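# Lift yellow foam block from under desk onto desktop

## Task

A yellow foam block lies on the floor beneath a desk. Move it onto the top surface of that same desk, resting directly on the desk and not on any other item there. The robot must not tip over or finish leaning, or the task fails. The block must stay on the desk by itself at the end; if only the robot is holding it in place, it does not count.

## Robot and tools

Robot: a Hello Robot Stretch 3 with one arm. It has a two-wheel base (0.33 m long, 0.34 m wide) that drives forward or back and turns in place but cannot slide sideways. The turning point is midway between the drive wheels, 0.05 m behind the front edge. A lift moves the arm up and down a mast. The arm telescopes out to the robot's right side, so to move the gripper forward or back you drive the base. With the arm retracted and the wrist folded, a turn in place sweeps a circle of radius 0.28 m. An unfolded, level gripper reaches past that circle.

Frames: the base frame has its origin on the floor between the drive wheels, with x forward, y to the left and z up. hand_pose is reported in this frame at the point where the closed fingertips meet. With all wrist joints at zero, that frame's x points up, y points back along the arm toward the mast, and z points to the robot's rear. The odometry frame is where the base frame stood when the scene began.

Tool execute_actions: arguments are actions (a list with exactly one action, or empty to just get a report) and cameras (a list drawn from head_camera, nav_camera, wrist_camera, all; null, omitted or ["all"] gives every camera, [] gives none). An action may hold base, joints, or both, plus optional contact_limits, and its motions start together.
- base holds exactly one command. translate_m is a relative drive in metres from where the base was last reported, -1 to 1, positive forward. rotate_rad is a relative turn in radians, -3.2 to 3.2, positive to the left (counter-clockwise seen from above).
- joints is a dictionary of absolute targets keyed by joint name (not offsets): lift_m 0 to 1.1 (arm height on the mast, m); arm_m 0 to 0.52 (extension, m); wrist_yaw_rad -1.345 to 4.42 (0 along the arm, positive toward the front, 3.0 folded over the base); wrist_pitch_rad -1.57 to 0.451 (0 level, negative tips the fingers down); wrist_roll_rad -2.911 to 2.911 (0 means fingers side by side, level); gripper_m -0.089 to 0.179 (larger is wider; the real fingertip gap is about 0.007 m smaller when nearly shut and 0.025 m smaller when fully open, and zero below 0.007); head_pan_rad -3.953 to 1.73 (0 forward, positive left, -1.57 looks along the arm); head_tilt_rad -1.53 to 0.419 (0 level, negative down). A joint left out of an action may still be driving toward an earlier target.
- contact_limits: only arm_m, a motor effort percentage from 1 to 100 at which the arm motion halts with contact_stop. Smaller is gentler; too small stops it immediately. The limit also caps holding force until the next action.
Unknown keys or out-of-range numbers cause the call to be rejected with no motion. One action runs at most 15 s. If a result reports a stop, any later execute_actions, wait or finished_scene calls in the same reply are skipped.

Tool wait: seconds, 0 to 10. Sends nothing new and returns the same report as an empty execute_actions.

Tool zoom_image: camera (head_camera, nav_camera or wrist_camera) and region [x0, y0, x1, y1] in pixels of that camera's most recent full image, origin top-left, at most 504 by 504. The camera must have had a full image in the latest result.

Tool finished_scene: scene, the integer number of the current scene. It ends the scene for good after the last command is held, and reports whether the goal was met.

Result lines: joint_positions (current joint values; done tolerances are about ±0.004 for lift, arm and gripper, ±0.02 for yaw, roll and head, ±0.05 for pitch). base_status and joint_status tell how each commanded motion ended: done, off_target (stopped short, may still be pushing), contact_stop, time_out or torque_fault; after the last three the old target is dropped. on_its_own covers joints not commanded in this call; its "held at" is the held target, not the position. lidar_m gives 12 rough distances (m) from the base origin, 30-degree sectors starting straight ahead and going counter-clockwise (4th left, 7th behind, 10th right); "-" means nothing seen. Its plane is 0.17 m above the floor, so it sees desk legs but not tops, misses clear or thin things and parts hidden by the robot, and ranges 0.15 to 12 m. wrist_depth_mm and head_depth_mm are 7x7 grids of median depth (45-1000 mm and 280-4000 mm; the head grid matches its sideways image). base_odometry counts wheel turns, so slip looks like travel; heading is positive left. turned_by_wheels and turned_by_imu give turning since the last report. base_tilt gives forward and right lean in degrees, each with a fixed bias up to about 4. motor_effort is percent of maximum, positive toward larger joint values, with the peak in brackets; readings have bias and noise, and a positive wheel effort pushes forward. contact_limits shows the active, default and maximum limit. pictures lists which camera each image comes from. head_camera and nav_camera both move with the head joints; wrist_camera rides on the gripper.

Speed: the base is fast (0.30 m/s, 1.9 rad/s) only with the arm stowed (lift_m under 0.30, arm_m under 0.03, wrist_yaw_rad over 2.54); otherwise 0.10 m/s and 0.63 rad/s. Thinking time passes while the robot holds its last command.

Gripping: command gripper_m below the block's width to grasp (lower squeezes harder); open to at least 0.02 above the contact value to let go. Neither the reading nor done proves a grasp. Over-squeezing triggers a stall guard that weakens the grip; send a new value to squeeze again.

Cautions: fold or unfold the wrist only with lift_m between 0.32 and 0.95, wrist_pitch_rad -0.4 and roll near 0; once folded the lift may go down to 0.25. With wrist_yaw_rad below -0.4, keep pitch at -0.5 or lower. Arm and lift go slack after a contact_stop until commanded again; a slack lift may sink under load or be pushed up by closing fingers on a surface. Base, wrist and head have no contact stop and keep pushing. Sustained strain turns a wrist servo off for 10 s. Pushing on something rigid with the gripper above about 0.45 m, pushing twice, raising the contact limit, driving while hooked on something fixed, or snagging furniture (worst when reversing) can tip the robot. If it leans, reverse the last move in small steps, free the gripper, and lower lift_m to about 0.2 if still tilted. Avoid drops, slams, hard hits and forceful pushes. Loose objects may occasionally get nudged by something else.

Each tool is called after ">>>" in YAML: its name, and indented under it one key for each argument.

## Session

>>> execute_actions:
  actions: []

Scene clock: 0.00 s.
base_odometry: x=+0.000 y=+0.000 heading=+0.000 (m, m, rad; odometry frame)
turned_by_wheels: +0.000 (rad since the last result)
turned_by_imu: +0.000 (rad since the last result)
base_tilt: forward=-1.4 right=-1.4 (deg)
lidar_m: 0.81 0.82 0.99 1.88 1.89 1.02 0.91 0.92 1.11 1.57 1.44 0.90
head_depth_mm: 833 839 848 856 863 870 881 / 810 817 824 834 842 848 857 / 792 800 806 812 820 827 835 / 774 782 788 790 796 808 813 / 753 762 766 772 782 787 793 / 738 743 750 756 762 768 773 / 720 726 731 737 742 749 756
base_status: not commanded
joint_positions: lift_m=+0.580 arm_m=-0.003 wrist_yaw_rad=+3.053 wrist_pitch_rad=-0.555 wrist_roll_rad=+0.019 gripper_m=+0.037 head_pan_rad=+0.004 head_tilt_rad=+0.015
joint_status: not commanded
motor_effort: left_wheel=-1 right_wheel=+0 lift_m=+21 arm_m=+0 wrist_yaw_rad=-1 wrist_pitch_rad=+6 wrist_roll_rad=+1 gripper_m=+0 head_pan_rad=+0 head_tilt_rad=+3 (%)
hand_pose: x=-0.0032 y=+0.0621 z=+0.5634 quat_wxyz=(+0.225, +0.694, +0.162, +0.665) (m; base frame)
wrist_depth_mm: - - - - - - 841 / - - - - - - 855 / - - - - - - 870 / - - - - - - 895 / 880 886 - 896 921 940 875 / 782 788 - 791 824 808 809 / 690 697 688 702 699 711 719
pictures: head_camera (sideways: a quarter turn clockwise sets it upright), nav_camera (sideways: a quarter turn counterclockwise sets it upright), wrist_camera
Images, in order (width x height): head_camera 896x504, nav_camera 672x504, wrist_camera 644x364.

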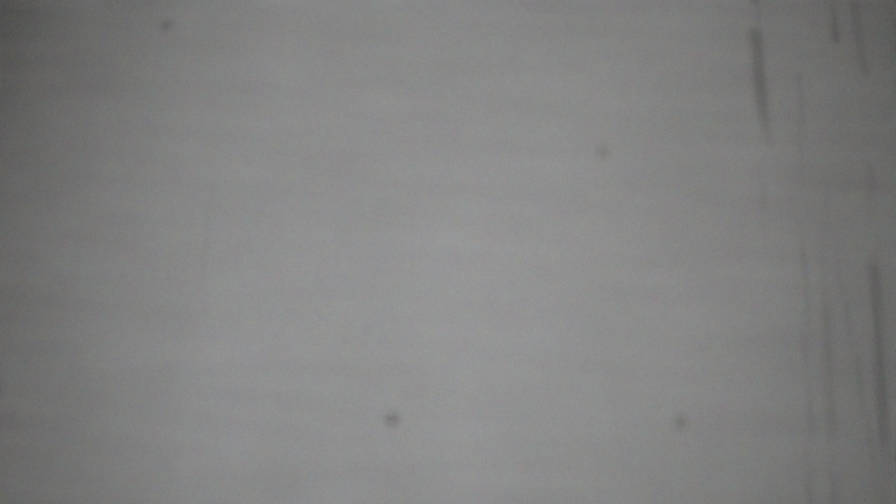

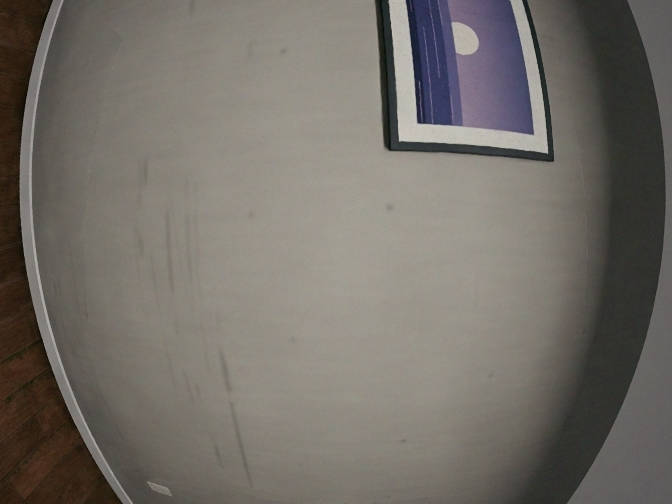

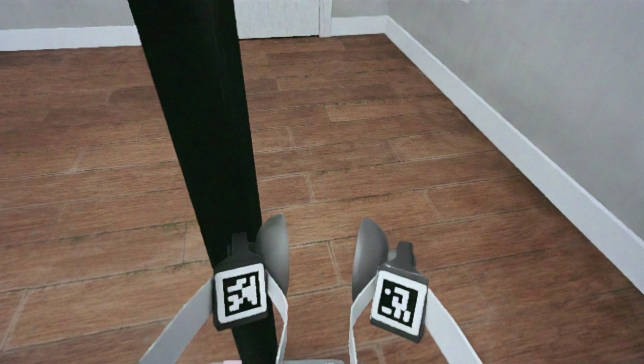

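>>> execute_actions:
  actions:
    - {"joints":{"head_pan_rad":-2.0,"head_tilt_rad":-0.5,"lift_m":0.27,"wrist_pitch_rad":-0.4}}
  cameras: ["nav_camera"]

>>> execute_actions:
  actions:
    - {"joints":{"head_pan_rad":-3.9}}
  cameras: ["nav_camera"]

Scene clock: 4.27 s.
base_odometry: x=+0.000 y=+0.000 heading=+0.000 (m, m, rad; odometry frame)
turned_by_wheels: +0.000 (rad since the last result)
turned_by_imu: +0.000 (rad since the last result)
base_tilt: forward=-1.4 right=-1.4 (deg)
lidar_m: 0.81 0.81 0.99 1.88 1.89 1.02 0.91 0.92 1.11 1.57 1.44 0.90
head_depth_mm: 964 1016 1081 1150 1228 1315 1319 / 1069 1134 1211 1296 1401 1482 1315 / 1191 1279 1366 1491 1616 1575 1306 / 1348 1464 1583 1742 1831 1569 1296 / 1555 1696 1880 2093 1915 1542 1285 / 1721 1890 2072 2285 1913 1534 1283 / 1634 1763 1939 2144 1891 1528 1270
base_status: not commanded
joint_positions: lift_m=+0.270 arm_m=-0.003 wrist_yaw_rad=+3.053 wrist_pitch_rad=-0.422 wrist_roll_rad=+0.019 gripper_m=+0.037 head_pan_rad=-1.993 head_tilt_rad=-0.493
joint_status: all done
motor_effort: left_wheel=+0(0) right_wheel=+0(0) lift_m=+12(18) arm_m=+0(1) wrist_yaw_rad=-1(0) wrist_pitch_rad=+10(11) wrist_roll_rad=+1(1) gripper_m=+0(0) head_pan_rad=-3(32) head_tilt_rad=-3(30) (%)
hand_pose: x=-0.0015 y=+0.0809 z=+0.2823 quat_wxyz=(+0.180, +0.703, +0.116, +0.678) (m; base frame)
wrist_depth_mm: - - - - - - 827 / - - - - - - 842 / 871 867 938 924 946 969 846 / 690 690 707 734 738 744 760 / 574 570 - 592 605 610 614 / 485 504 - 525 525 508 520 / - - - - 425 445 446
pictures: nav_camera (sideways: a quarter turn counterclockwise sets it upright)
Images, in order (width x height): nav_camera 672x504.

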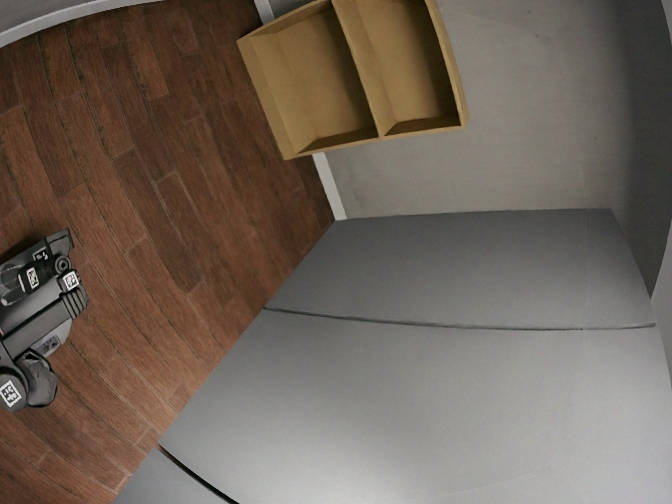

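Scene clock: 5.73 s.
base_odometry: x=+0.000 y=+0.000 heading=+0.000 (m, m, rad; odometry frame)
turned_by_wheels: +0.000 (rad since the last result)
turned_by_imu: +0.000 (rad since the last result)
base_tilt: forward=-1.3 right=-1.5 (deg)
lidar_m: 0.81 0.82 0.99 1.89 1.89 1.01 0.91 0.92 1.11 1.57 1.44 0.90
head_depth_mm: - - - - - - 1292 / 1797 1958 - - - - - / 1906 2058 2248 2428 2044 - - / 2020 2218 2422 2509 1942 1553 1300 / 2184 2379 2638 2552 1928 1544 1289 / 1066 1162 1271 1396 1562 1538 1279 / 966 1049 1133 1232 1353 1449 1275
base_status: not commanded
joint_positions: lift_m=+0.270 arm_m=-0.003 wrist_yaw_rad=+3.053 wrist_pitch_rad=-0.422 wrist_roll_rad=+0.019 gripper_m=+0.037 head_pan_rad=-3.893 head_tilt_rad=-0.494
joint_status: all done
motor_effort: left_wheel=-1(1) right_wheel=-1(0) lift_m=+12(12) arm_m=-1(0) wrist_yaw_rad=+0(0) wrist_pitch_rad=+10(10) wrist_roll_rad=+1(1) gripper_m=+0(0) head_pan_rad=-2(32) head_tilt_rad=-3(2) (%)
hand_pose: x=-0.0015 y=+0.0809 z=+0.2823 quat_wxyz=(+0.180, +0.703, +0.116, +0.678) (m; base frame)
wrist_depth_mm: - - - - - - 834 / - - - - - - 854 / 863 881 928 932 950 969 844 / 686 693 711 721 730 744 753 / 574 572 - 594 609 607 620 / 486 506 - 524 528 510 517 / - - - - 426 440 452
pictures: nav_camera (sideways: a quarter turn counterclockwise sets it upright)
Images, in order (width x height): nav_camera 672x504.

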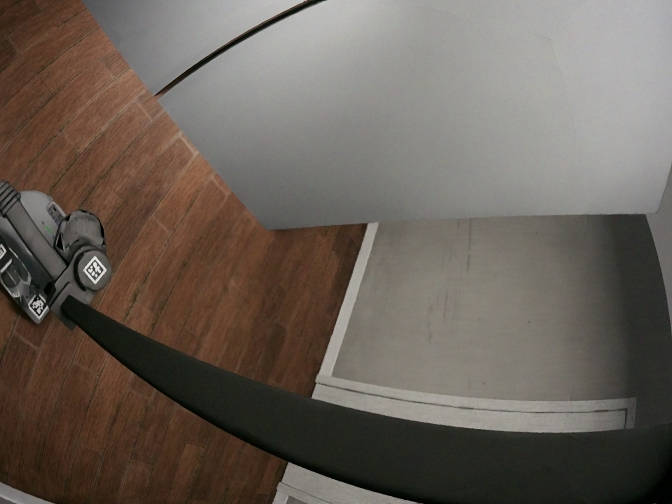

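>>> execute_actions:
  actions:
    - {"base":{"rotate_rad":2.13},"joints":{"head_pan_rad":0}}
  cameras: []

>>> execute_actions:
  actions:
    - {"base":{"translate_m":1}}
  cameras: []

>>> execute_actions:
  actions:
    - {"base":{"translate_m":0.5}}
  cameras: []

>>> execute_actions:
  actions:
    - {"base":{"rotate_rad":1.23}}
  cameras: ["nav_camera"]

Scene clock: 9.20 s.
base_odometry: x=+0.000 y=+0.000 heading=+2.130 (m, m, rad; odometry frame)
turned_by_wheels: +2.130 (rad since the last result)
turned_by_imu: +2.109 (rad since the last result)
base_tilt: forward=-1.3 right=-1.4 (deg)
lidar_m: 1.90 1.01 0.91 0.92 1.12 1.57 1.43 0.90 0.81 0.82 1.00 1.88
head_depth_mm: 1548 1673 1851 2015 2000 1591 1315 / 1611 1751 1912 2107 1976 1591 1314 / 1663 1805 1976 2179 1957 1571 1306 / 1725 1884 2073 2269 1945 1559 1293 / 1787 1965 2171 2349 1911 1548 1285 / 1843 2034 2253 2413 1892 1535 1287 / 1916 2124 2357 2467 1874 1524 1266
base_status: done
joint_positions: lift_m=+0.270 arm_m=-0.003 wrist_yaw_rad=+3.053 wrist_pitch_rad=-0.422 wrist_roll_rad=+0.019 gripper_m=+0.037 head_pan_rad=-0.007 head_tilt_rad=-0.494
joint_status: all done
motor_effort: left_wheel=-1(5) right_wheel=+1(8) lift_m=+12(12) arm_m=+0(1) wrist_yaw_rad=-1(0) wrist_pitch_rad=+10(10) wrist_roll_rad=+1(1) gripper_m=+0(0) head_pan_rad=+3(32) head_tilt_rad=-3(3) (%)
hand_pose: x=-0.0015 y=+0.0809 z=+0.2823 quat_wxyz=(+0.180, +0.703, +0.116, +0.678) (m; base frame)
wrist_depth_mm: - - 989 946 894 815 767 / - - - - 939 872 814 / 855 870 956 933 937 908 867 / 688 690 713 729 731 736 759 / 565 573 - 591 612 605 617 / 487 511 - 524 523 511 521 / - - - - 428 443 446
pictures: none
No camera images: the call's "cameras" was empty. Leave "cameras" out to get every camera's image.

Scene clock: 14.13 s.
base_odometry: x=-0.530 y=+0.848 heading=+2.130 (m, m, rad; odometry frame)
turned_by_wheels: +0.000 (rad since the last result)
turned_by_imu: +0.004 (rad since the last result)
base_tilt: forward=-1.3 right=-1.5 (deg)
lidar_m: 0.98 1.20 0.57 0.58 0.70 1.38 2.01 1.27 1.15 1.16 1.06 0.95
head_depth_mm: 762 824 895 993 1103 1235 1312 / 801 869 946 1035 1142 1296 1315 / 829 902 992 1097 1229 1372 1301 / 853 931 1025 1144 1286 1444 1291 / 884 970 1071 1200 1356 1491 1286 / 914 1006 1113 1253 1428 1530 1273 / 948 1042 1168 1315 1516 1513 1269
base_status: done
joint_positions: lift_m=+0.270 arm_m=-0.003 wrist_yaw_rad=+3.053 wrist_pitch_rad=-0.421 wrist_roll_rad=+0.019 gripper_m=+0.037 head_pan_rad=-0.007 head_tilt_rad=-0.495
joint_status: not commanded
motor_effort: left_wheel=-1(6) right_wheel=+1(5) lift_m=+13(13) arm_m=-1(1) wrist_yaw_rad=-1(1) wrist_pitch_rad=+10(10) wrist_roll_rad=+1(1) gripper_m=+0(0) head_pan_rad=+3(3) head_tilt_rad=-3(2) (%)
hand_pose: x=-0.0015 y=+0.0809 z=+0.2824 quat_wxyz=(+0.180, +0.703, +0.116, +0.678) (m; base frame)
wrist_depth_mm: 796 740 642 605 557 - - / 879 811 699 655 618 - - / 870 848 760 703 680 958 988 / 697 700 721 725 706 743 757 / 570 572 - 586 607 614 614 / 488 508 - 527 519 513 517 / - - - - 426 445 450
pictures: none
No camera images: the call's "cameras" was empty. Leave "cameras" out to get every camera's image.

Scene clock: 17.47 s.
base_odometry: x=-0.796 y=+1.272 heading=+2.130 (m, m, rad; odometry frame)
turned_by_wheels: +0.000 (rad since the last result)
turned_by_imu: +0.002 (rad since the last result)
base_tilt: forward=-1.4 right=-1.4 (deg)
lidar_m: 0.52 0.63 1.24 0.77 0.71 0.97 2.31 1.46 1.33 0.86 0.55 0.49
head_depth_mm: 386 419 456 502 556 621 686 / 398 432 473 522 582 657 755 / 410 448 492 543 609 690 802 / 424 463 511 567 638 731 854 / 438 481 531 592 672 774 917 / 454 498 553 620 708 824 987 / 470 519 579 652 747 882 1070
base_status: done
joint_positions: lift_m=+0.270 arm_m=-0.003 wrist_yaw_rad=+3.053 wrist_pitch_rad=-0.421 wrist_roll_rad=+0.019 gripper_m=+0.037 head_pan_rad=-0.007 head_tilt_rad=-0.495
joint_status: not commanded
motor_effort: left_wheel=-2(5) right_wheel=+1(7) lift_m=+12(13) arm_m=-1(1) wrist_yaw_rad=+0(0) wrist_pitch_rad=+10(10) wrist_roll_rad=+0(1) gripper_m=+0(0) head_pan_rad=+3(3) head_tilt_rad=-2(3) (%)
hand_pose: x=-0.0015 y=+0.0809 z=+0.2824 quat_wxyz=(+0.180, +0.703, +0.116, +0.678) (m; base frame)
wrist_depth_mm: 563 532 911 - - - - / 629 575 952 - - - - / 710 638 902 935 941 978 927 / 686 682 711 719 730 750 759 / 563 573 - 593 614 606 617 / 487 505 - 522 529 510 519 / - - - - 431 443 448
pictures: none
No camera images: the call's "cameras" was empty. Leave "cameras" out to get every camera's image.

Scene clock: 19.50 s.
base_odometry: x=-0.796 y=+1.272 heading=-2.923 (m, m, rad; odometry frame)
turned_by_wheels: +1.230 (rad since the last result)
turned_by_imu: +1.218 (rad since the last result)
base_tilt: forward=-1.4 right=-1.4 (deg)
lidar_m: 1.99 0.63 0.60 1.55 1.88 1.38 1.33 0.70 0.50 0.49 0.53 0.73
head_depth_mm: 1447 1419 1362 1376 1346 1318 1244 / 2131 2031 1996 1948 1828 1578 1310 / 2937 3198 3345 2585 1946 1569 1305 / 3002 3302 3583 2568 1941 1546 1298 / 3000 3273 3517 2534 1917 1543 1283 / 3000 3261 3457 2502 1903 1542 1280 / 3000 3277 3474 2462 1876 1515 1269
base_status: done
joint_positions: lift_m=+0.270 arm_m=-0.003 wrist_yaw_rad=+3.053 wrist_pitch_rad=-0.421 wrist_roll_rad=+0.019 gripper_m=+0.037 head_pan_rad=-0.007 head_tilt_rad=-0.495
joint_status: not commanded
motor_effort: left_wheel=-1(7) right_wheel=+1(6) lift_m=+13(13) arm_m=+0(0) wrist_yaw_rad=-1(1) wrist_pitch_rad=+10(9) wrist_roll_rad=+1(1) gripper_m=+0(0) head_pan_rad=+3(3) head_tilt_rad=-2(3) (%)
hand_pose: x=-0.0015 y=+0.0809 z=+0.2824 quat_wxyz=(+0.180, +0.703, +0.116, +0.678) (m; base frame)
wrist_depth_mm: - - - - - 721 498 / - - - - - 722 521 / 885 874 932 943 940 718 565 / 682 694 713 720 733 680 613 / 568 580 - 592 607 608 603 / 484 505 - 523 523 514 516 / - - - - 424 443 448
pictures: nav_camera (sideways: a quarter turn counterclockwise sets it upright)
Images, in order (width x height): nav_camera 672x504.

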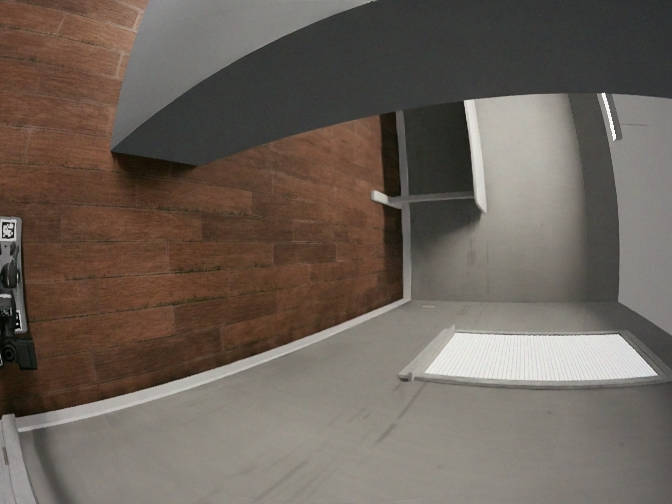

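>>> execute_actions:
  actions:
    - {"base":{"translate_m":1}}
  cameras: []

>>> execute_actions:
  actions:
    - {"base":{"translate_m":0.6},"joints":{"head_pan_rad":1.1}}
  cameras: ["nav_camera"]

Scene clock: 25.00 s.
base_odometry: x=-1.772 y=+1.055 heading=-2.924 (m, m, rad; odometry frame)
turned_by_wheels: +0.000 (rad since the last result)
turned_by_imu: +0.004 (rad since the last result)
base_tilt: forward=-1.3 right=-1.4 (deg)
lidar_m: 2.01 2.02 3.11 1.32 0.46 0.63 1.92 0.73 0.53 0.51 0.53 0.73
head_depth_mm: 1485 1465 1430 1397 1366 1338 1254 / 2056 2102 2049 1978 1836 1570 1306 / 2101 2321 2580 2599 1965 1562 1302 / 2103 2303 2584 2580 1935 1560 1298 / 2098 2314 2562 2527 1934 1545 1285 / 2100 2289 2556 2517 1906 1535 1276 / 2082 1958 2463 2369 1887 1522 1270
base_status: done
joint_positions: lift_m=+0.270 arm_m=-0.003 wrist_yaw_rad=+3.053 wrist_pitch_rad=-0.421 wrist_roll_rad=+0.019 gripper_m=+0.037 head_pan_rad=-0.007 head_tilt_rad=-0.495
joint_status: not commanded
motor_effort: left_wheel=-2(5) right_wheel=+1(8) lift_m=+13(12) arm_m=+0(0) wrist_yaw_rad=+0(0) wrist_pitch_rad=+10(10) wrist_roll_rad=+1(1) gripper_m=+0(1) head_pan_rad=+3(3) head_tilt_rad=-2(3) (%)
hand_pose: x=-0.0015 y=+0.0809 z=+0.2825 quat_wxyz=(+0.180, +0.703, +0.116, +0.678) (m; base frame)
wrist_depth_mm: 438 443 - - - - - / 479 480 - - - - - / 520 528 870 917 941 975 980 / 569 575 712 721 729 738 760 / 564 571 - 587 607 606 620 / 483 504 - 528 525 516 519 / - - - - 426 445 445
pictures: none
No camera images: the call's "cameras" was empty. Leave "cameras" out to get every camera's image.

Scene clock: 28.63 s.
base_odometry: x=-2.358 y=+0.926 heading=-2.924 (m, m, rad; odometry frame)
turned_by_wheels: +0.000 (rad since the last result)
turned_by_imu: +0.002 (rad since the last result)
base_tilt: forward=-1.3 right=-1.5 (deg)
lidar_m: 1.84 1.44 2.22 2.80 1.65 0.85 1.91 0.73 0.54 0.52 0.54 0.74
head_depth_mm: 2247 2142 2462 2505 1997 1589 1319 / 2529 2072 2725 2652 1972 1573 1310 / 2938 3001 3275 2522 1953 1570 1301 / 3215 3512 3677 2566 1936 1551 1288 / 3096 3356 3543 2552 1926 1553 1285 / 2920 3181 3337 2512 1911 1533 1276 / 2831 3053 3270 2477 1889 1522 1271
base_status: done
joint_positions: lift_m=+0.270 arm_m=-0.003 wrist_yaw_rad=+3.053 wrist_pitch_rad=-0.421 wrist_roll_rad=+0.019 gripper_m=+0.037 head_pan_rad=+1.093 head_tilt_rad=-0.495
joint_status: all done
motor_effort: left_wheel=-1(4) right_wheel=+1(8) lift_m=+13(13) arm_m=-1(1) wrist_yaw_rad=+0(1) wrist_pitch_rad=+10(10) wrist_roll_rad=+1(1) gripper_m=+0(0) head_pan_rad=+3(31) head_tilt_rad=-2(3) (%)
hand_pose: x=-0.0015 y=+0.0809 z=+0.2825 quat_wxyz=(+0.180, +0.703, +0.116, +0.678) (m; base frame)
wrist_depth_mm: - - - - - - - / - - - - - - - / 837 875 944 924 955 966 989 / 691 700 709 719 733 747 762 / 570 580 - 594 616 607 614 / 491 508 - 521 524 514 515 / - - - - 427 447 448
pictures: nav_camera (sideways: a quarter turn counterclockwise sets it upright)
Images, in order (width x height): nav_camera 672x504.

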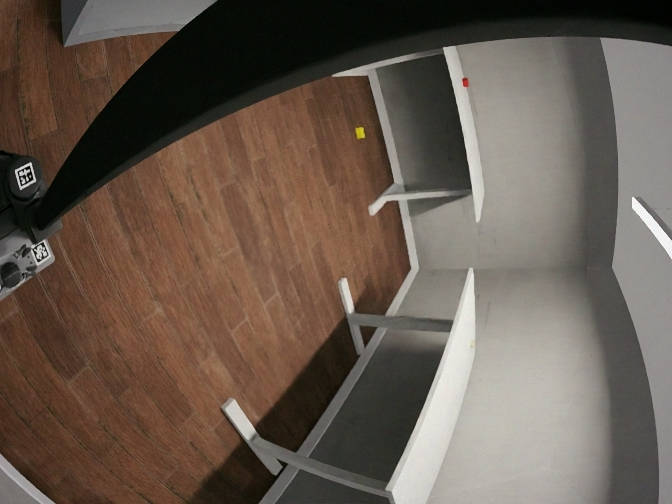

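>>> execute_actions:
  actions:
    - {"base":{"rotate_rad":1.58},"joints":{"head_pan_rad":0,"head_tilt_rad":-0.8}}
  cameras: []

>>> execute_actions:
  actions:
    - {"base":{"translate_m":1}}
  cameras: []

>>> execute_actions:
  actions:
    - {"base":{"translate_m":0.8}}
  cameras: ["head_camera","nav_camera"]

Scene clock: 32.13 s.
base_odometry: x=-2.358 y=+0.926 heading=-1.344 (m, m, rad; odometry frame)
turned_by_wheels: +1.580 (rad since the last result)
turned_by_imu: +1.563 (rad since the last result)
base_tilt: forward=-1.4 right=-1.4 (deg)
lidar_m: 2.80 1.50 0.85 1.99 0.74 0.54 0.52 0.54 0.73 1.84 1.45 2.22
head_depth_mm: 2932 2838 2192 1809 1526 1322 1166 / 2983 2763 2180 1790 1521 1320 1157 / 3001 2752 2158 1776 1504 1303 1152 / 3018 2699 2118 1764 1489 1299 1142 / 2976 2657 2106 1740 1485 1287 1140 / 2913 2622 2084 1721 1470 1278 1135 / 2858 2431 2056 1713 1455 1271 1123
base_status: done
joint_positions: lift_m=+0.270 arm_m=-0.003 wrist_yaw_rad=+3.053 wrist_pitch_rad=-0.421 wrist_roll_rad=+0.019 gripper_m=+0.037 head_pan_rad=+0.007 head_tilt_rad=-0.790
joint_status: all done
motor_effort: left_wheel=-2(7) right_wheel=+1(8) lift_m=+13(12) arm_m=+0(0) wrist_yaw_rad=-1(1) wrist_pitch_rad=+9(10) wrist_roll_rad=+1(1) gripper_m=+0(0) head_pan_rad=-2(32) head_tilt_rad=-4(28) (%)
hand_pose: x=-0.0015 y=+0.0809 z=+0.2825 quat_wxyz=(+0.180, +0.703, +0.116, +0.678) (m; base frame)
wrist_depth_mm: 709 945 - - - 844 - / 717 957 - - - 944 - / 711 864 944 920 944 891 887 / 655 695 702 717 736 748 746 / 566 582 - 590 611 609 613 / 487 507 - 527 523 510 518 / - - - - 425 447 444
pictures: none
No camera images: the call's "cameras" was empty. Leave "cameras" out to get every camera's image.

Scene clock: 37.07 s.
base_odometry: x=-2.133 y=-0.049 heading=-1.344 (m, m, rad; odometry frame)
turned_by_wheels: +0.000 (rad since the last result)
turned_by_imu: +0.004 (rad since the last result)
base_tilt: forward=-1.3 right=-1.5 (deg)
lidar_m: 1.83 1.46 0.80 1.18 1.22 1.56 1.50 1.56 1.43 1.83 1.57 1.96
head_depth_mm: 2044 2357 2145 1795 1516 1327 1169 / 2034 2358 2168 1787 1508 1316 1162 / 2039 2346 2165 1773 1503 1308 1150 / 2058 2352 2127 1753 1490 1295 1147 / 2026 2352 2094 1733 1485 1283 1141 / 2029 2262 2030 1720 1470 1281 1128 / 2018 2310 2061 1714 1453 1273 1122
base_status: done
joint_positions: lift_m=+0.270 arm_m=-0.003 wrist_yaw_rad=+3.053 wrist_pitch_rad=-0.421 wrist_roll_rad=+0.019 gripper_m=+0.037 head_pan_rad=+0.007 head_tilt_rad=-0.791
joint_status: not commanded
motor_effort: left_wheel=-2(4) right_wheel=+1(7) lift_m=+13(12) arm_m=-1(1) wrist_yaw_rad=-1(1) wrist_pitch_rad=+10(10) wrist_roll_rad=+1(1) gripper_m=+0(0) head_pan_rad=-2(2) head_tilt_rad=-4(4) (%)
hand_pose: x=-0.0015 y=+0.0809 z=+0.2825 quat_wxyz=(+0.180, +0.703, +0.116, +0.678) (m; base frame)
wrist_depth_mm: 756 908 - - - 751 - / - 913 - - 971 945 - / 826 812 844 825 854 878 885 / 691 698 719 723 733 745 759 / 568 572 - 591 607 605 618 / 481 507 - 528 519 516 517 / - - - - 425 442 449
pictures: none
No camera images: the call's "cameras" was empty. Leave "cameras" out to get every camera's image.

Scene clock: 41.53 s.
base_odometry: x=-1.953 y=-0.828 heading=-1.344 (m, m, rad; odometry frame)
turned_by_wheels: +0.000 (rad since the last result)
turned_by_imu: +0.003 (rad since the last result)
base_tilt: forward=-1.4 right=-1.5 (deg)
lidar_m: 1.45 1.07 0.87 1.18 1.13 1.49 2.30 2.38 1.84 1.38 1.91 1.28
head_depth_mm: 1000 721 1752 1799 1530 1326 1159 / 982 737 1762 1784 1513 1313 1159 / 960 725 1759 1766 1503 1310 1155 / 939 715 1763 1755 1492 1293 1148 / 923 706 1774 1723 1478 1287 1140 / 911 697 1766 1720 1479 1278 1132 / 892 715 1733 1591 1435 1269 1123
base_status: done
joint_positions: lift_m=+0.270 arm_m=-0.003 wrist_yaw_rad=+3.053 wrist_pitch_rad=-0.421 wrist_roll_rad=+0.019 gripper_m=+0.037 head_pan_rad=+0.007 head_tilt_rad=-0.791
joint_status: not commanded
motor_effort: left_wheel=-1(5) right_wheel=+1(7) lift_m=+12(13) arm_m=+0(1) wrist_yaw_rad=-1(1) wrist_pitch_rad=+9(10) wrist_roll_rad=+1(1) gripper_m=+0(0) head_pan_rad=-2(2) head_tilt_rad=-5(5) (%)
hand_pose: x=-0.0015 y=+0.0809 z=+0.2825 quat_wxyz=(+0.179, +0.703, +0.116, +0.678) (m; base frame)
wrist_depth_mm: - 711 - - - 845 - / 961 771 - - - 842 - / 816 837 833 856 865 896 897 / 684 695 716 719 728 749 761 / 568 571 - 593 613 610 612 / 486 504 - 531 519 513 520 / - - - - 424 445 449
pictures: head_camera (sideways: a quarter turn clockwise sets it upright), nav_camera (sideways: a quarter turn counterclockwise sets it upright)
Images, in order (width x height): head_camera 896x504, nav_camera 672x504.

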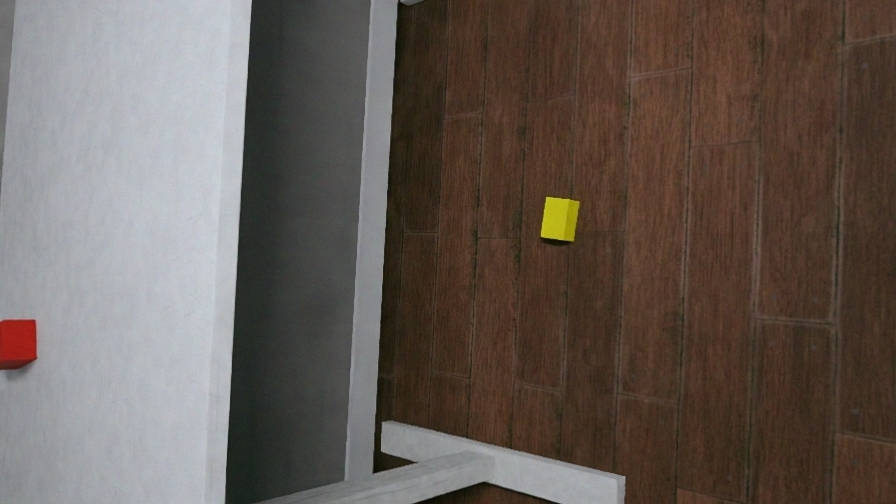

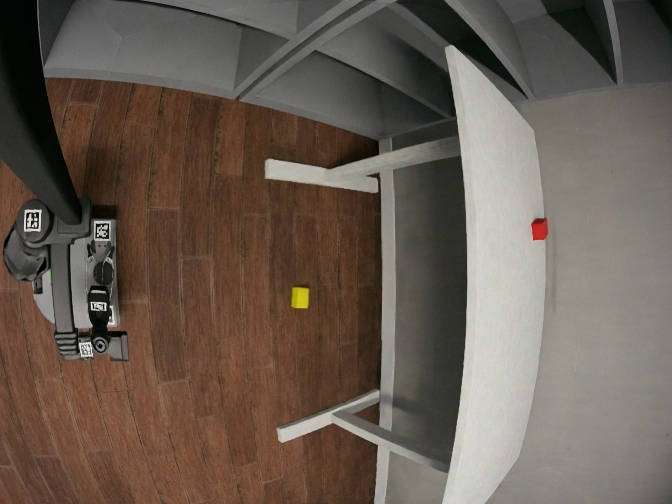

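>>> execute_actions:
  actions:
    - {"base":{"translate_m":0.15}}
  cameras: []

>>> execute_actions:
  actions:
    - {"base":{"rotate_rad":1.52},"joints":{"head_pan_rad":-1.57,"head_tilt_rad":-1.0,"lift_m":0.34}}
  cameras: []

>>> execute_actions:
  actions:
    - {"joints":{"wrist_yaw_rad":0}}
  cameras: []

>>> execute_actions:
  actions:
    - {"joints":{"arm_m":0.2,"lift_m":0.12,"gripper_m":0.179,"wrist_pitch_rad":-0.6}}
  cameras: ["head_camera","wrist_camera"]

Scene clock: 44.97 s.
base_odometry: x=-1.919 y=-0.974 heading=-1.344 (m, m, rad; odometry frame)
turned_by_wheels: +0.000 (rad since the last result)
turned_by_imu: +0.000 (rad since the last result)
base_tilt: forward=-1.3 right=-1.4 (deg)
lidar_m: 1.30 0.93 0.80 1.18 0.91 1.63 2.44 1.94 1.90 1.39 1.85 1.16
head_depth_mm: 1000 721 600 1759 1526 1329 1164 / 982 709 612 1758 1515 1310 1161 / 961 697 604 1748 1510 1310 1155 / 941 687 598 1760 1487 1303 1147 / 886 680 590 1738 1481 1287 1139 / 884 671 584 1722 1466 1277 1128 / 895 662 1595 1657 1430 1272 1125
base_status: done
joint_positions: lift_m=+0.270 arm_m=-0.003 wrist_yaw_rad=+3.053 wrist_pitch_rad=-0.421 wrist_roll_rad=+0.019 gripper_m=+0.037 head_pan_rad=+0.007 head_tilt_rad=-0.791
joint_status: not commanded
motor_effort: left_wheel=-1(7) right_wheel=+1(5) lift_m=+12(13) arm_m=-1(1) wrist_yaw_rad=-1(1) wrist_pitch_rad=+10(10) wrist_roll_rad=+1(1) gripper_m=+0(0) head_pan_rad=-2(2) head_tilt_rad=-4(3) (%)
hand_pose: x=-0.0015 y=+0.0809 z=+0.2825 quat_wxyz=(+0.179, +0.703, +0.116, +0.678) (m; base frame)
wrist_depth_mm: 729 912 - - - 754 - / 773 914 - - 964 964 - / 822 816 838 837 842 880 908 / 690 700 720 704 730 749 754 / 571 578 - 593 618 607 603 / 483 502 - 522 525 517 521 / - - - - 429 444 446
pictures: none
No camera images: the call's "cameras" was empty. Leave "cameras" out to get every camera's image.

Scene clock: 48.00 s.
base_odometry: x=-1.919 y=-0.974 heading=+0.176 (m, m, rad; odometry frame)
turned_by_wheels: +1.520 (rad since the last result)
turned_by_imu: +1.511 (rad since the last result)
base_tilt: forward=-1.3 right=-1.4 (deg)
lidar_m: 1.01 0.89 1.59 2.44 2.50 1.94 1.39 1.88 1.16 1.30 0.94 0.80
head_depth_mm: 601 1557 1740 1544 1379 1246 1131 / 593 1552 1736 1528 1368 1233 1138 / 586 1541 1707 1520 1355 1256 - / 579 1537 1704 1504 1346 1254 - / 572 1528 1680 1496 1336 1232 1110 / 566 1522 1675 1482 1326 1202 1102 / 559 1512 1635 1445 1318 1196 1097
base_status: done
joint_positions: lift_m=+0.340 arm_m=-0.003 wrist_yaw_rad=+3.053 wrist_pitch_rad=-0.421 wrist_roll_rad=+0.019 gripper_m=+0.037 head_pan_rad=-1.563 head_tilt_rad=-0.988
joint_status: all done
motor_effort: left_wheel=-1(6) right_wheel=+1(7) lift_m=+30(30) arm_m=+0(1) wrist_yaw_rad=-1(1) wrist_pitch_rad=+9(10) wrist_roll_rad=+1(1) gripper_m=+0(0) head_pan_rad=-2(32) head_tilt_rad=-5(25) (%)
hand_pose: x=-0.0015 y=+0.0809 z=+0.3516 quat_wxyz=(+0.179, +0.703, +0.116, +0.678) (m; base frame)
wrist_depth_mm: - - - - - - - / - - - - - - - / - - - - - - 907 / 802 811 829 845 863 871 830 / 669 676 - 694 713 717 724 / 565 571 - 584 613 603 605 / 503 515 - 538 495 519 528
pictures: none
No camera images: the call's "cameras" was empty. Leave "cameras" out to get every camera's image.

Scene clock: 50.53 s.
base_odometry: x=-1.919 y=-0.974 heading=+0.176 (m, m, rad; odometry frame)
turned_by_wheels: +0.000 (rad since the last result)
turned_by_imu: +0.000 (rad since the last result)
base_tilt: forward=-1.4 right=-1.5 (deg)
lidar_m: 1.01 0.89 1.58 2.44 2.50 1.94 1.39 1.87 1.16 1.31 0.94 0.80
head_depth_mm: 600 1561 1739 1544 1369 1238 1131 / 593 1546 1727 1529 1368 1232 1140 / 586 1537 1721 1515 1360 1253 - / 580 1536 1709 1501 1364 - - / 572 1529 1685 1491 1342 1216 1109 / 566 1519 1667 1483 1334 1205 1105 / 561 1505 1643 1448 1319 1197 1098
base_status: not commanded
joint_positions: lift_m=+0.340 arm_m=-0.003 wrist_yaw_rad=+0.003 wrist_pitch_rad=-0.421 wrist_roll_rad=+0.019 gripper_m=+0.037 head_pan_rad=-1.563 head_tilt_rad=-0.988
joint_status: all done
motor_effort: left_wheel=-2(1) right_wheel=+1(1) lift_m=+30(30) arm_m=+0(0) wrist_yaw_rad=-2(4) wrist_pitch_rad=+10(10) wrist_roll_rad=+1(1) gripper_m=+0(0) head_pan_rad=-2(2) head_tilt_rad=-6(5) (%)
hand_pose: x=-0.0208 y=-0.3663 z=+0.3516 quat_wxyz=(+0.685, +0.148, -0.697, -0.148) (m; base frame)
wrist_depth_mm: 617 976 997 989 - - - / 645 - - - - - - / 678 975 - - - - - / 764 791 831 847 860 872 858 / 629 678 706 705 723 719 727 / 554 572 - 589 606 600 613 / 495 499 494 512 500 522 528
pictures: none
No camera images: the call's "cameras" was empty. Leave "cameras" out to get every camera's image.

Scene clock: 53.37 s.
base_odometry: x=-1.919 y=-0.974 heading=+0.176 (m, m, rad; odometry frame)
turned_by_wheels: +0.000 (rad since the last result)
turned_by_imu: +0.000 (rad since the last result)
base_tilt: forward=-1.3 right=-1.4 (deg)
lidar_m: 1.01 0.89 1.58 2.44 2.50 1.93 1.39 1.88 1.17 1.31 0.94 0.80
head_depth_mm: 602 1561 1736 1541 1385 1245 1132 / 592 1548 1731 1524 1362 1234 1141 / 586 1542 1712 1509 1358 1229 - / 578 1531 1708 1497 1389 1230 - / 574 1534 1691 1499 1336 1214 1110 / 567 1524 1682 1489 1332 1208 1101 / 560 1512 1626 1446 1316 1196 1097
base_status: not commanded
joint_positions: lift_m=+0.120 arm_m=+0.200 wrist_yaw_rad=+0.002 wrist_pitch_rad=-0.610 wrist_roll_rad=+0.019 gripper_m=+0.179 head_pan_rad=-1.563 head_tilt_rad=-0.988
joint_status: all done
motor_effort: left_wheel=-2(2) right_wheel=+1(1) lift_m=+13(28) arm_m=+1(3) wrist_yaw_rad=-1(3) wrist_pitch_rad=+4(8) wrist_roll_rad=+1(0) gripper_m=+0(83) head_pan_rad=-2(2) head_tilt_rad=-5(7) (%)
hand_pose: x=-0.0212 y=-0.5410 z=+0.0927 quat_wxyz=(+0.668, +0.211, -0.680, -0.214) (m; base frame)
wrist_depth_mm: 549 573 580 592 609 616 627 / 447 455 463 467 479 483 491 / 370 377 384 388 318 397 404 / 320 322 327 331 315 337 341 / 285 282 285 286 289 294 296 / - 251 253 253 257 258 269 / 219 225 227 228 230 232 -
pictures: head_camera (sideways: a quarter turn clockwise sets it upright), wrist_camera
Images, in order (width x height): head_camera 896x504, wrist_camera 644x364.

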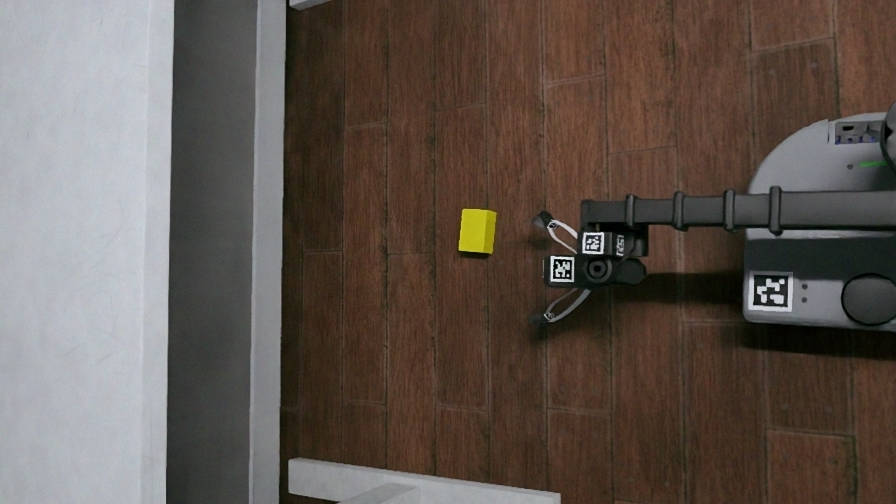

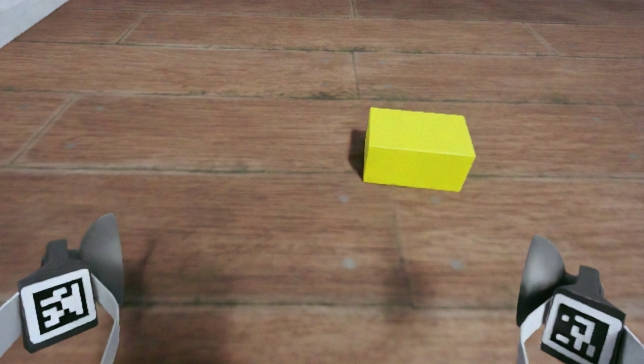

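>>> execute_actions:
  actions:
    - {"base":{"translate_m":-0.085},"joints":{"lift_m":0.07}}
  cameras: []

>>> execute_actions:
  actions:
    - {"joints":{"arm_m":0.36}}
  cameras: ["head_camera","wrist_camera"]

Scene clock: 55.73 s.
base_odometry: x=-2.002 y=-0.989 heading=+0.176 (m, m, rad; odometry frame)
turned_by_wheels: +0.000 (rad since the last result)
turned_by_imu: -0.001 (rad since the last result)
base_tilt: forward=-1.3 right=-1.4 (deg)
lidar_m: 1.03 0.96 1.66 2.44 2.50 1.85 1.31 1.79 1.12 1.31 0.98 0.88
head_depth_mm: 601 1564 1730 1540 1377 1244 1128 / 593 1559 1730 1532 1364 1238 1140 / 585 1548 1721 1516 1358 1232 - / 579 1546 1699 1508 1392 1225 - / 571 1530 1686 1490 1337 1214 1106 / 566 1531 1676 1482 1325 1207 1100 / 560 1515 1650 1470 1321 1201 1096
base_status: done
joint_positions: lift_m=+0.070 arm_m=+0.200 wrist_yaw_rad=+0.002 wrist_pitch_rad=-0.610 wrist_roll_rad=+0.019 gripper_m=+0.179 head_pan_rad=-1.563 head_tilt_rad=-0.988
joint_status: all done
motor_effort: left_wheel=-2(5) right_wheel=+1(2) lift_m=+13(15) arm_m=+2(2) wrist_yaw_rad=-2(2) wrist_pitch_rad=+5(5) wrist_roll_rad=+1(0) gripper_m=+0(0) head_pan_rad=-2(2) head_tilt_rad=-6(5) (%)
hand_pose: x=-0.0212 y=-0.5409 z=+0.0426 quat_wxyz=(+0.668, +0.211, -0.680, -0.214) (m; base frame)
wrist_depth_mm: 436 442 456 463 478 481 495 / 350 356 360 277 374 382 389 / 291 296 298 284 306 310 314 / 250 252 256 259 262 264 267 / 224 221 223 225 228 230 233 / - 196 198 199 201 204 211 / 173 177 177 179 180 181 -
pictures: none
No camera images: the call's "cameras" was empty. Leave "cameras" out to get every camera's image.

Scene clock: 58.17 s.
base_odometry: x=-2.002 y=-0.989 heading=+0.176 (m, m, rad; odometry frame)
turned_by_wheels: +0.000 (rad since the last result)
turned_by_imu: +0.000 (rad since the last result)
base_tilt: forward=-1.3 right=-1.4 (deg)
lidar_m: 1.02 0.96 1.65 2.44 2.49 1.85 1.31 1.79 1.11 1.31 0.98 0.87
head_depth_mm: 600 1575 1734 1537 1378 1245 1133 / 592 1558 1728 1528 1363 1240 1140 / 586 1552 1722 1513 1358 1230 - / 580 1540 1696 1536 1324 1228 - / 572 1529 1687 1492 1342 1214 1106 / 566 1528 1675 1482 1332 1209 1103 / 560 1516 1650 1471 1322 1197 1094
base_status: not commanded
joint_positions: lift_m=+0.070 arm_m=+0.360 wrist_yaw_rad=+0.002 wrist_pitch_rad=-0.610 wrist_roll_rad=+0.019 gripper_m=+0.179 head_pan_rad=-1.563 head_tilt_rad=-0.988
joint_status: all done
motor_effort: left_wheel=-2(1) right_wheel=+1(1) lift_m=+12(13) arm_m=+2(3) wrist_yaw_rad=-2(2) wrist_pitch_rad=+5(5) wrist_roll_rad=+1(0) gripper_m=+0(0) head_pan_rad=-2(2) head_tilt_rad=-6(6) (%)
hand_pose: x=-0.0212 y=-0.7009 z=+0.0426 quat_wxyz=(+0.668, +0.211, -0.680, -0.214) (m; base frame)
wrist_depth_mm: 436 442 452 459 471 484 491 / 348 353 360 367 374 380 383 / 290 295 299 303 308 311 316 / 250 252 255 258 261 265 268 / 224 220 177 169 216 230 232 / - 195 158 153 192 202 210 / 171 176 176 174 176 181 -
pictures: head_camera (sideways: a quarter turn clockwise sets it upright), wrist_camera
Images, in order (width x height): head_camera 896x504, wrist_camera 644x364.

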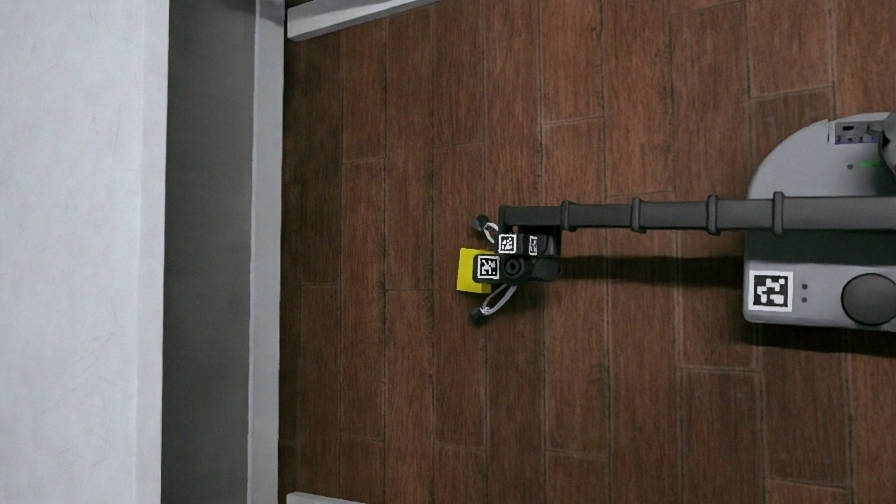

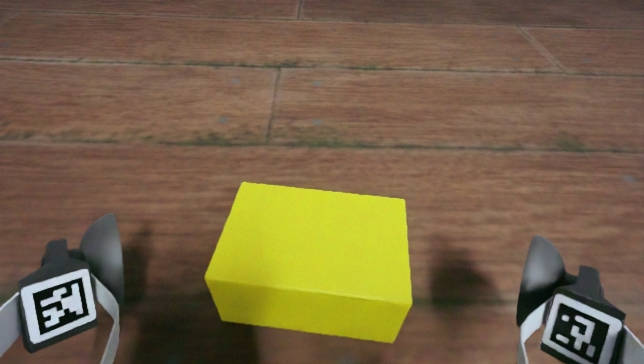

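>>> execute_actions:
  actions:
    - {"joints":{"arm_m":0.38,"lift_m":0.055}}
  cameras: []

>>> execute_actions:
  actions:
    - {"joints":{"gripper_m":0.04}}
  cameras: []

>>> execute_actions:
  actions:
    - {"joints":{"arm_m":0.0,"lift_m":1.1,"head_tilt_rad":-0.6}}

Scene clock: 59.90 s.
base_odometry: x=-2.002 y=-0.989 heading=+0.176 (m, m, rad; odometry frame)
turned_by_wheels: +0.000 (rad since the last result)
turned_by_imu: +0.000 (rad since the last result)
base_tilt: forward=-1.3 right=-1.4 (deg)
lidar_m: 1.02 0.96 1.66 2.44 2.49 1.85 1.31 1.79 1.12 1.31 0.98 0.88
head_depth_mm: 601 1558 1735 1540 1375 1240 1132 / 591 1561 1739 1530 1367 1235 1138 / 583 1548 1728 1516 1357 1231 - / 579 1549 1709 1534 1325 1226 - / 571 1531 1680 1497 1347 1223 1108 / 566 1520 1666 1481 1333 1208 1102 / 560 1529 1651 1463 1317 1197 1097
base_status: not commanded
joint_positions: lift_m=+0.055 arm_m=+0.380 wrist_yaw_rad=+0.002 wrist_pitch_rad=-0.610 wrist_roll_rad=+0.019 gripper_m=+0.179 head_pan_rad=-1.563 head_tilt_rad=-0.988
joint_status: all done
motor_effort: left_wheel=-2(1) right_wheel=+1(1) lift_m=+12(13) arm_m=+2(1) wrist_yaw_rad=-2(2) wrist_pitch_rad=+5(5) wrist_roll_rad=+1(1) gripper_m=+0(0) head_pan_rad=-2(2) head_tilt_rad=-5(5) (%)
hand_pose: x=-0.0212 y=-0.7209 z=+0.0276 quat_wxyz=(+0.668, +0.211, -0.680, -0.214) (m; base frame)
wrist_depth_mm: 398 407 415 423 433 443 448 / 320 324 331 336 341 349 353 / 267 270 273 277 281 285 290 / 229 230 234 236 238 243 246 / 205 202 153 150 160 211 213 / - 180 132 133 141 185 192 / 157 161 143 131 132 166 -
pictures: none
No camera images: the call's "cameras" was empty. Leave "cameras" out to get every camera's image.

Scene clock: 61.77 s.
base_odometry: x=-2.002 y=-0.989 heading=+0.176 (m, m, rad; odometry frame)
turned_by_wheels: +0.000 (rad since the last result)
turned_by_imu: +0.000 (rad since the last result)
base_tilt: forward=-1.4 right=-1.4 (deg)
lidar_m: 1.03 0.96 1.66 2.43 2.49 1.85 1.31 1.79 1.12 1.31 0.98 0.88
head_depth_mm: 600 1568 1737 1532 1373 1245 1132 / 593 1557 1734 1533 1358 1236 1141 / 585 1548 1716 1512 1358 1231 - / 577 1552 1709 1526 1324 1228 - / 572 1529 1681 1493 1340 1217 1104 / 566 1528 1670 1482 1326 1207 1101 / 561 1516 1661 1472 1324 1194 1096
base_status: not commanded
joint_positions: lift_m=+0.055 arm_m=+0.380 wrist_yaw_rad=+0.002 wrist_pitch_rad=-0.610 wrist_roll_rad=+0.019 gripper_m=+0.041 head_pan_rad=-1.563 head_tilt_rad=-0.988
joint_status: all done
motor_effort: left_wheel=-1(2) right_wheel=+1(1) lift_m=+12(13) arm_m=+3(2) wrist_yaw_rad=-1(2) wrist_pitch_rad=+5(5) wrist_roll_rad=+1(0) gripper_m=-24(98) head_pan_rad=-2(2) head_tilt_rad=-6(6) (%)
hand_pose: x=-0.0212 y=-0.7209 z=+0.0276 quat_wxyz=(+0.668, +0.211, -0.680, -0.214) (m; base frame)
wrist_depth_mm: 400 406 419 422 435 443 451 / 319 324 328 335 340 348 350 / 266 269 273 277 280 285 290 / 229 230 234 237 239 242 245 / 201 202 151 150 152 210 212 / 178 183 132 133 133 188 188 / 163 158 143 132 126 163 168
pictures: none
No camera images: the call's "cameras" was empty. Leave "cameras" out to get every camera's image.

Scene clock: 72.07 s.
base_odometry: x=-2.002 y=-0.989 heading=+0.176 (m, m, rad; odometry frame)
turned_by_wheels: +0.000 (rad since the last result)
turned_by_imu: -0.001 (rad since the last result)
base_tilt: forward=-1.4 right=-1.5 (deg)
lidar_m: 1.02 0.96 1.66 2.44 2.49 1.85 1.31 1.79 1.12 1.31 0.98 0.88
head_depth_mm: - - - - - 1437 1249 / - - - - - 1391 1239 / - - - - - 1411 1228 / 1119 - 690 - - 1432 1227 / 1118 1127 745 375 1710 1423 1218 / 1104 1101 736 621 1699 1408 1204 / 1099 1006 725 613 1682 1402 1200
base_status: not commanded
joint_positions: lift_m=+1.097 arm_m=+0.000 wrist_yaw_rad=+0.002 wrist_pitch_rad=-0.613 wrist_roll_rad=+0.019 gripper_m=+0.050 head_pan_rad=-1.563 head_tilt_rad=-0.606
joint_status: all done
joint sent to its limit — the command would take lift_m past its upper limit, so that joint was sent only as far as its limit.
on_its_own: gripper_m is held at +0.049, not at your +0.040, by its stall guard, which is not easing now
motor_effort: left_wheel=-1(1) right_wheel=+0(1) lift_m=+30(33) arm_m=-2(2) wrist_yaw_rad=-1(3) wrist_pitch_rad=+6(6) wrist_roll_rad=+1(1) gripper_m=-19(23) head_pan_rad=-2(2) head_tilt_rad=+3(27) (%)
hand_pose: x=-0.0212 y=-0.3409 z=+1.0685 quat_wxyz=(+0.668, +0.212, -0.680, -0.215) (m; base frame)
wrist_depth_mm: 623 631 647 660 670 689 704 / 497 498 511 519 529 537 541 / 414 417 426 428 436 444 451 / 377 381 378 381 393 398 407 / - - 151 150 151 - - / - - 132 133 133 - - / - - 144 132 126 - -
pictures: head_camera (sideways: a quarter turn clockwise sets it upright), nav_camera (sideways: a quarter turn counterclockwise sets it upright), wrist_camera
Images, in order (width x height): head_camera 896x504, nav_camera 672x504, wrist_camera 644x364.

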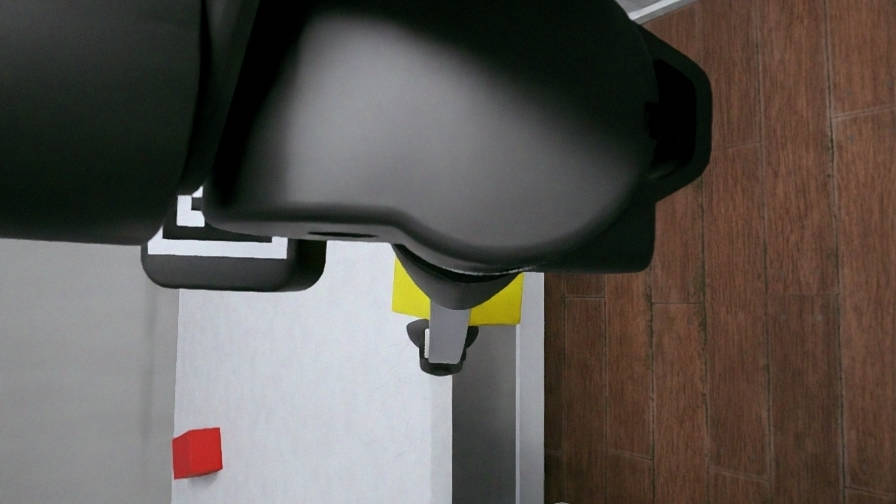

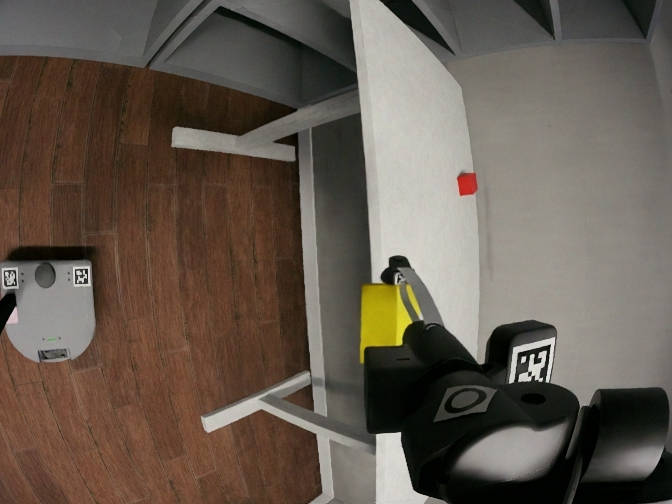

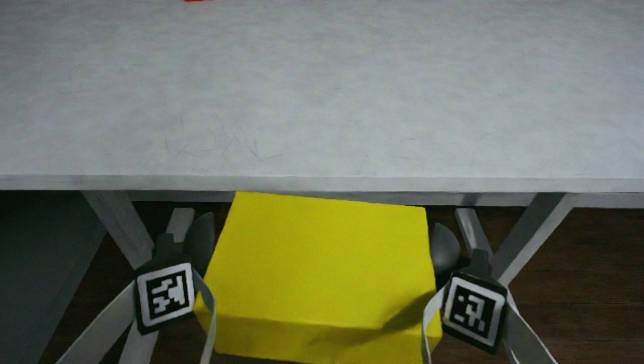

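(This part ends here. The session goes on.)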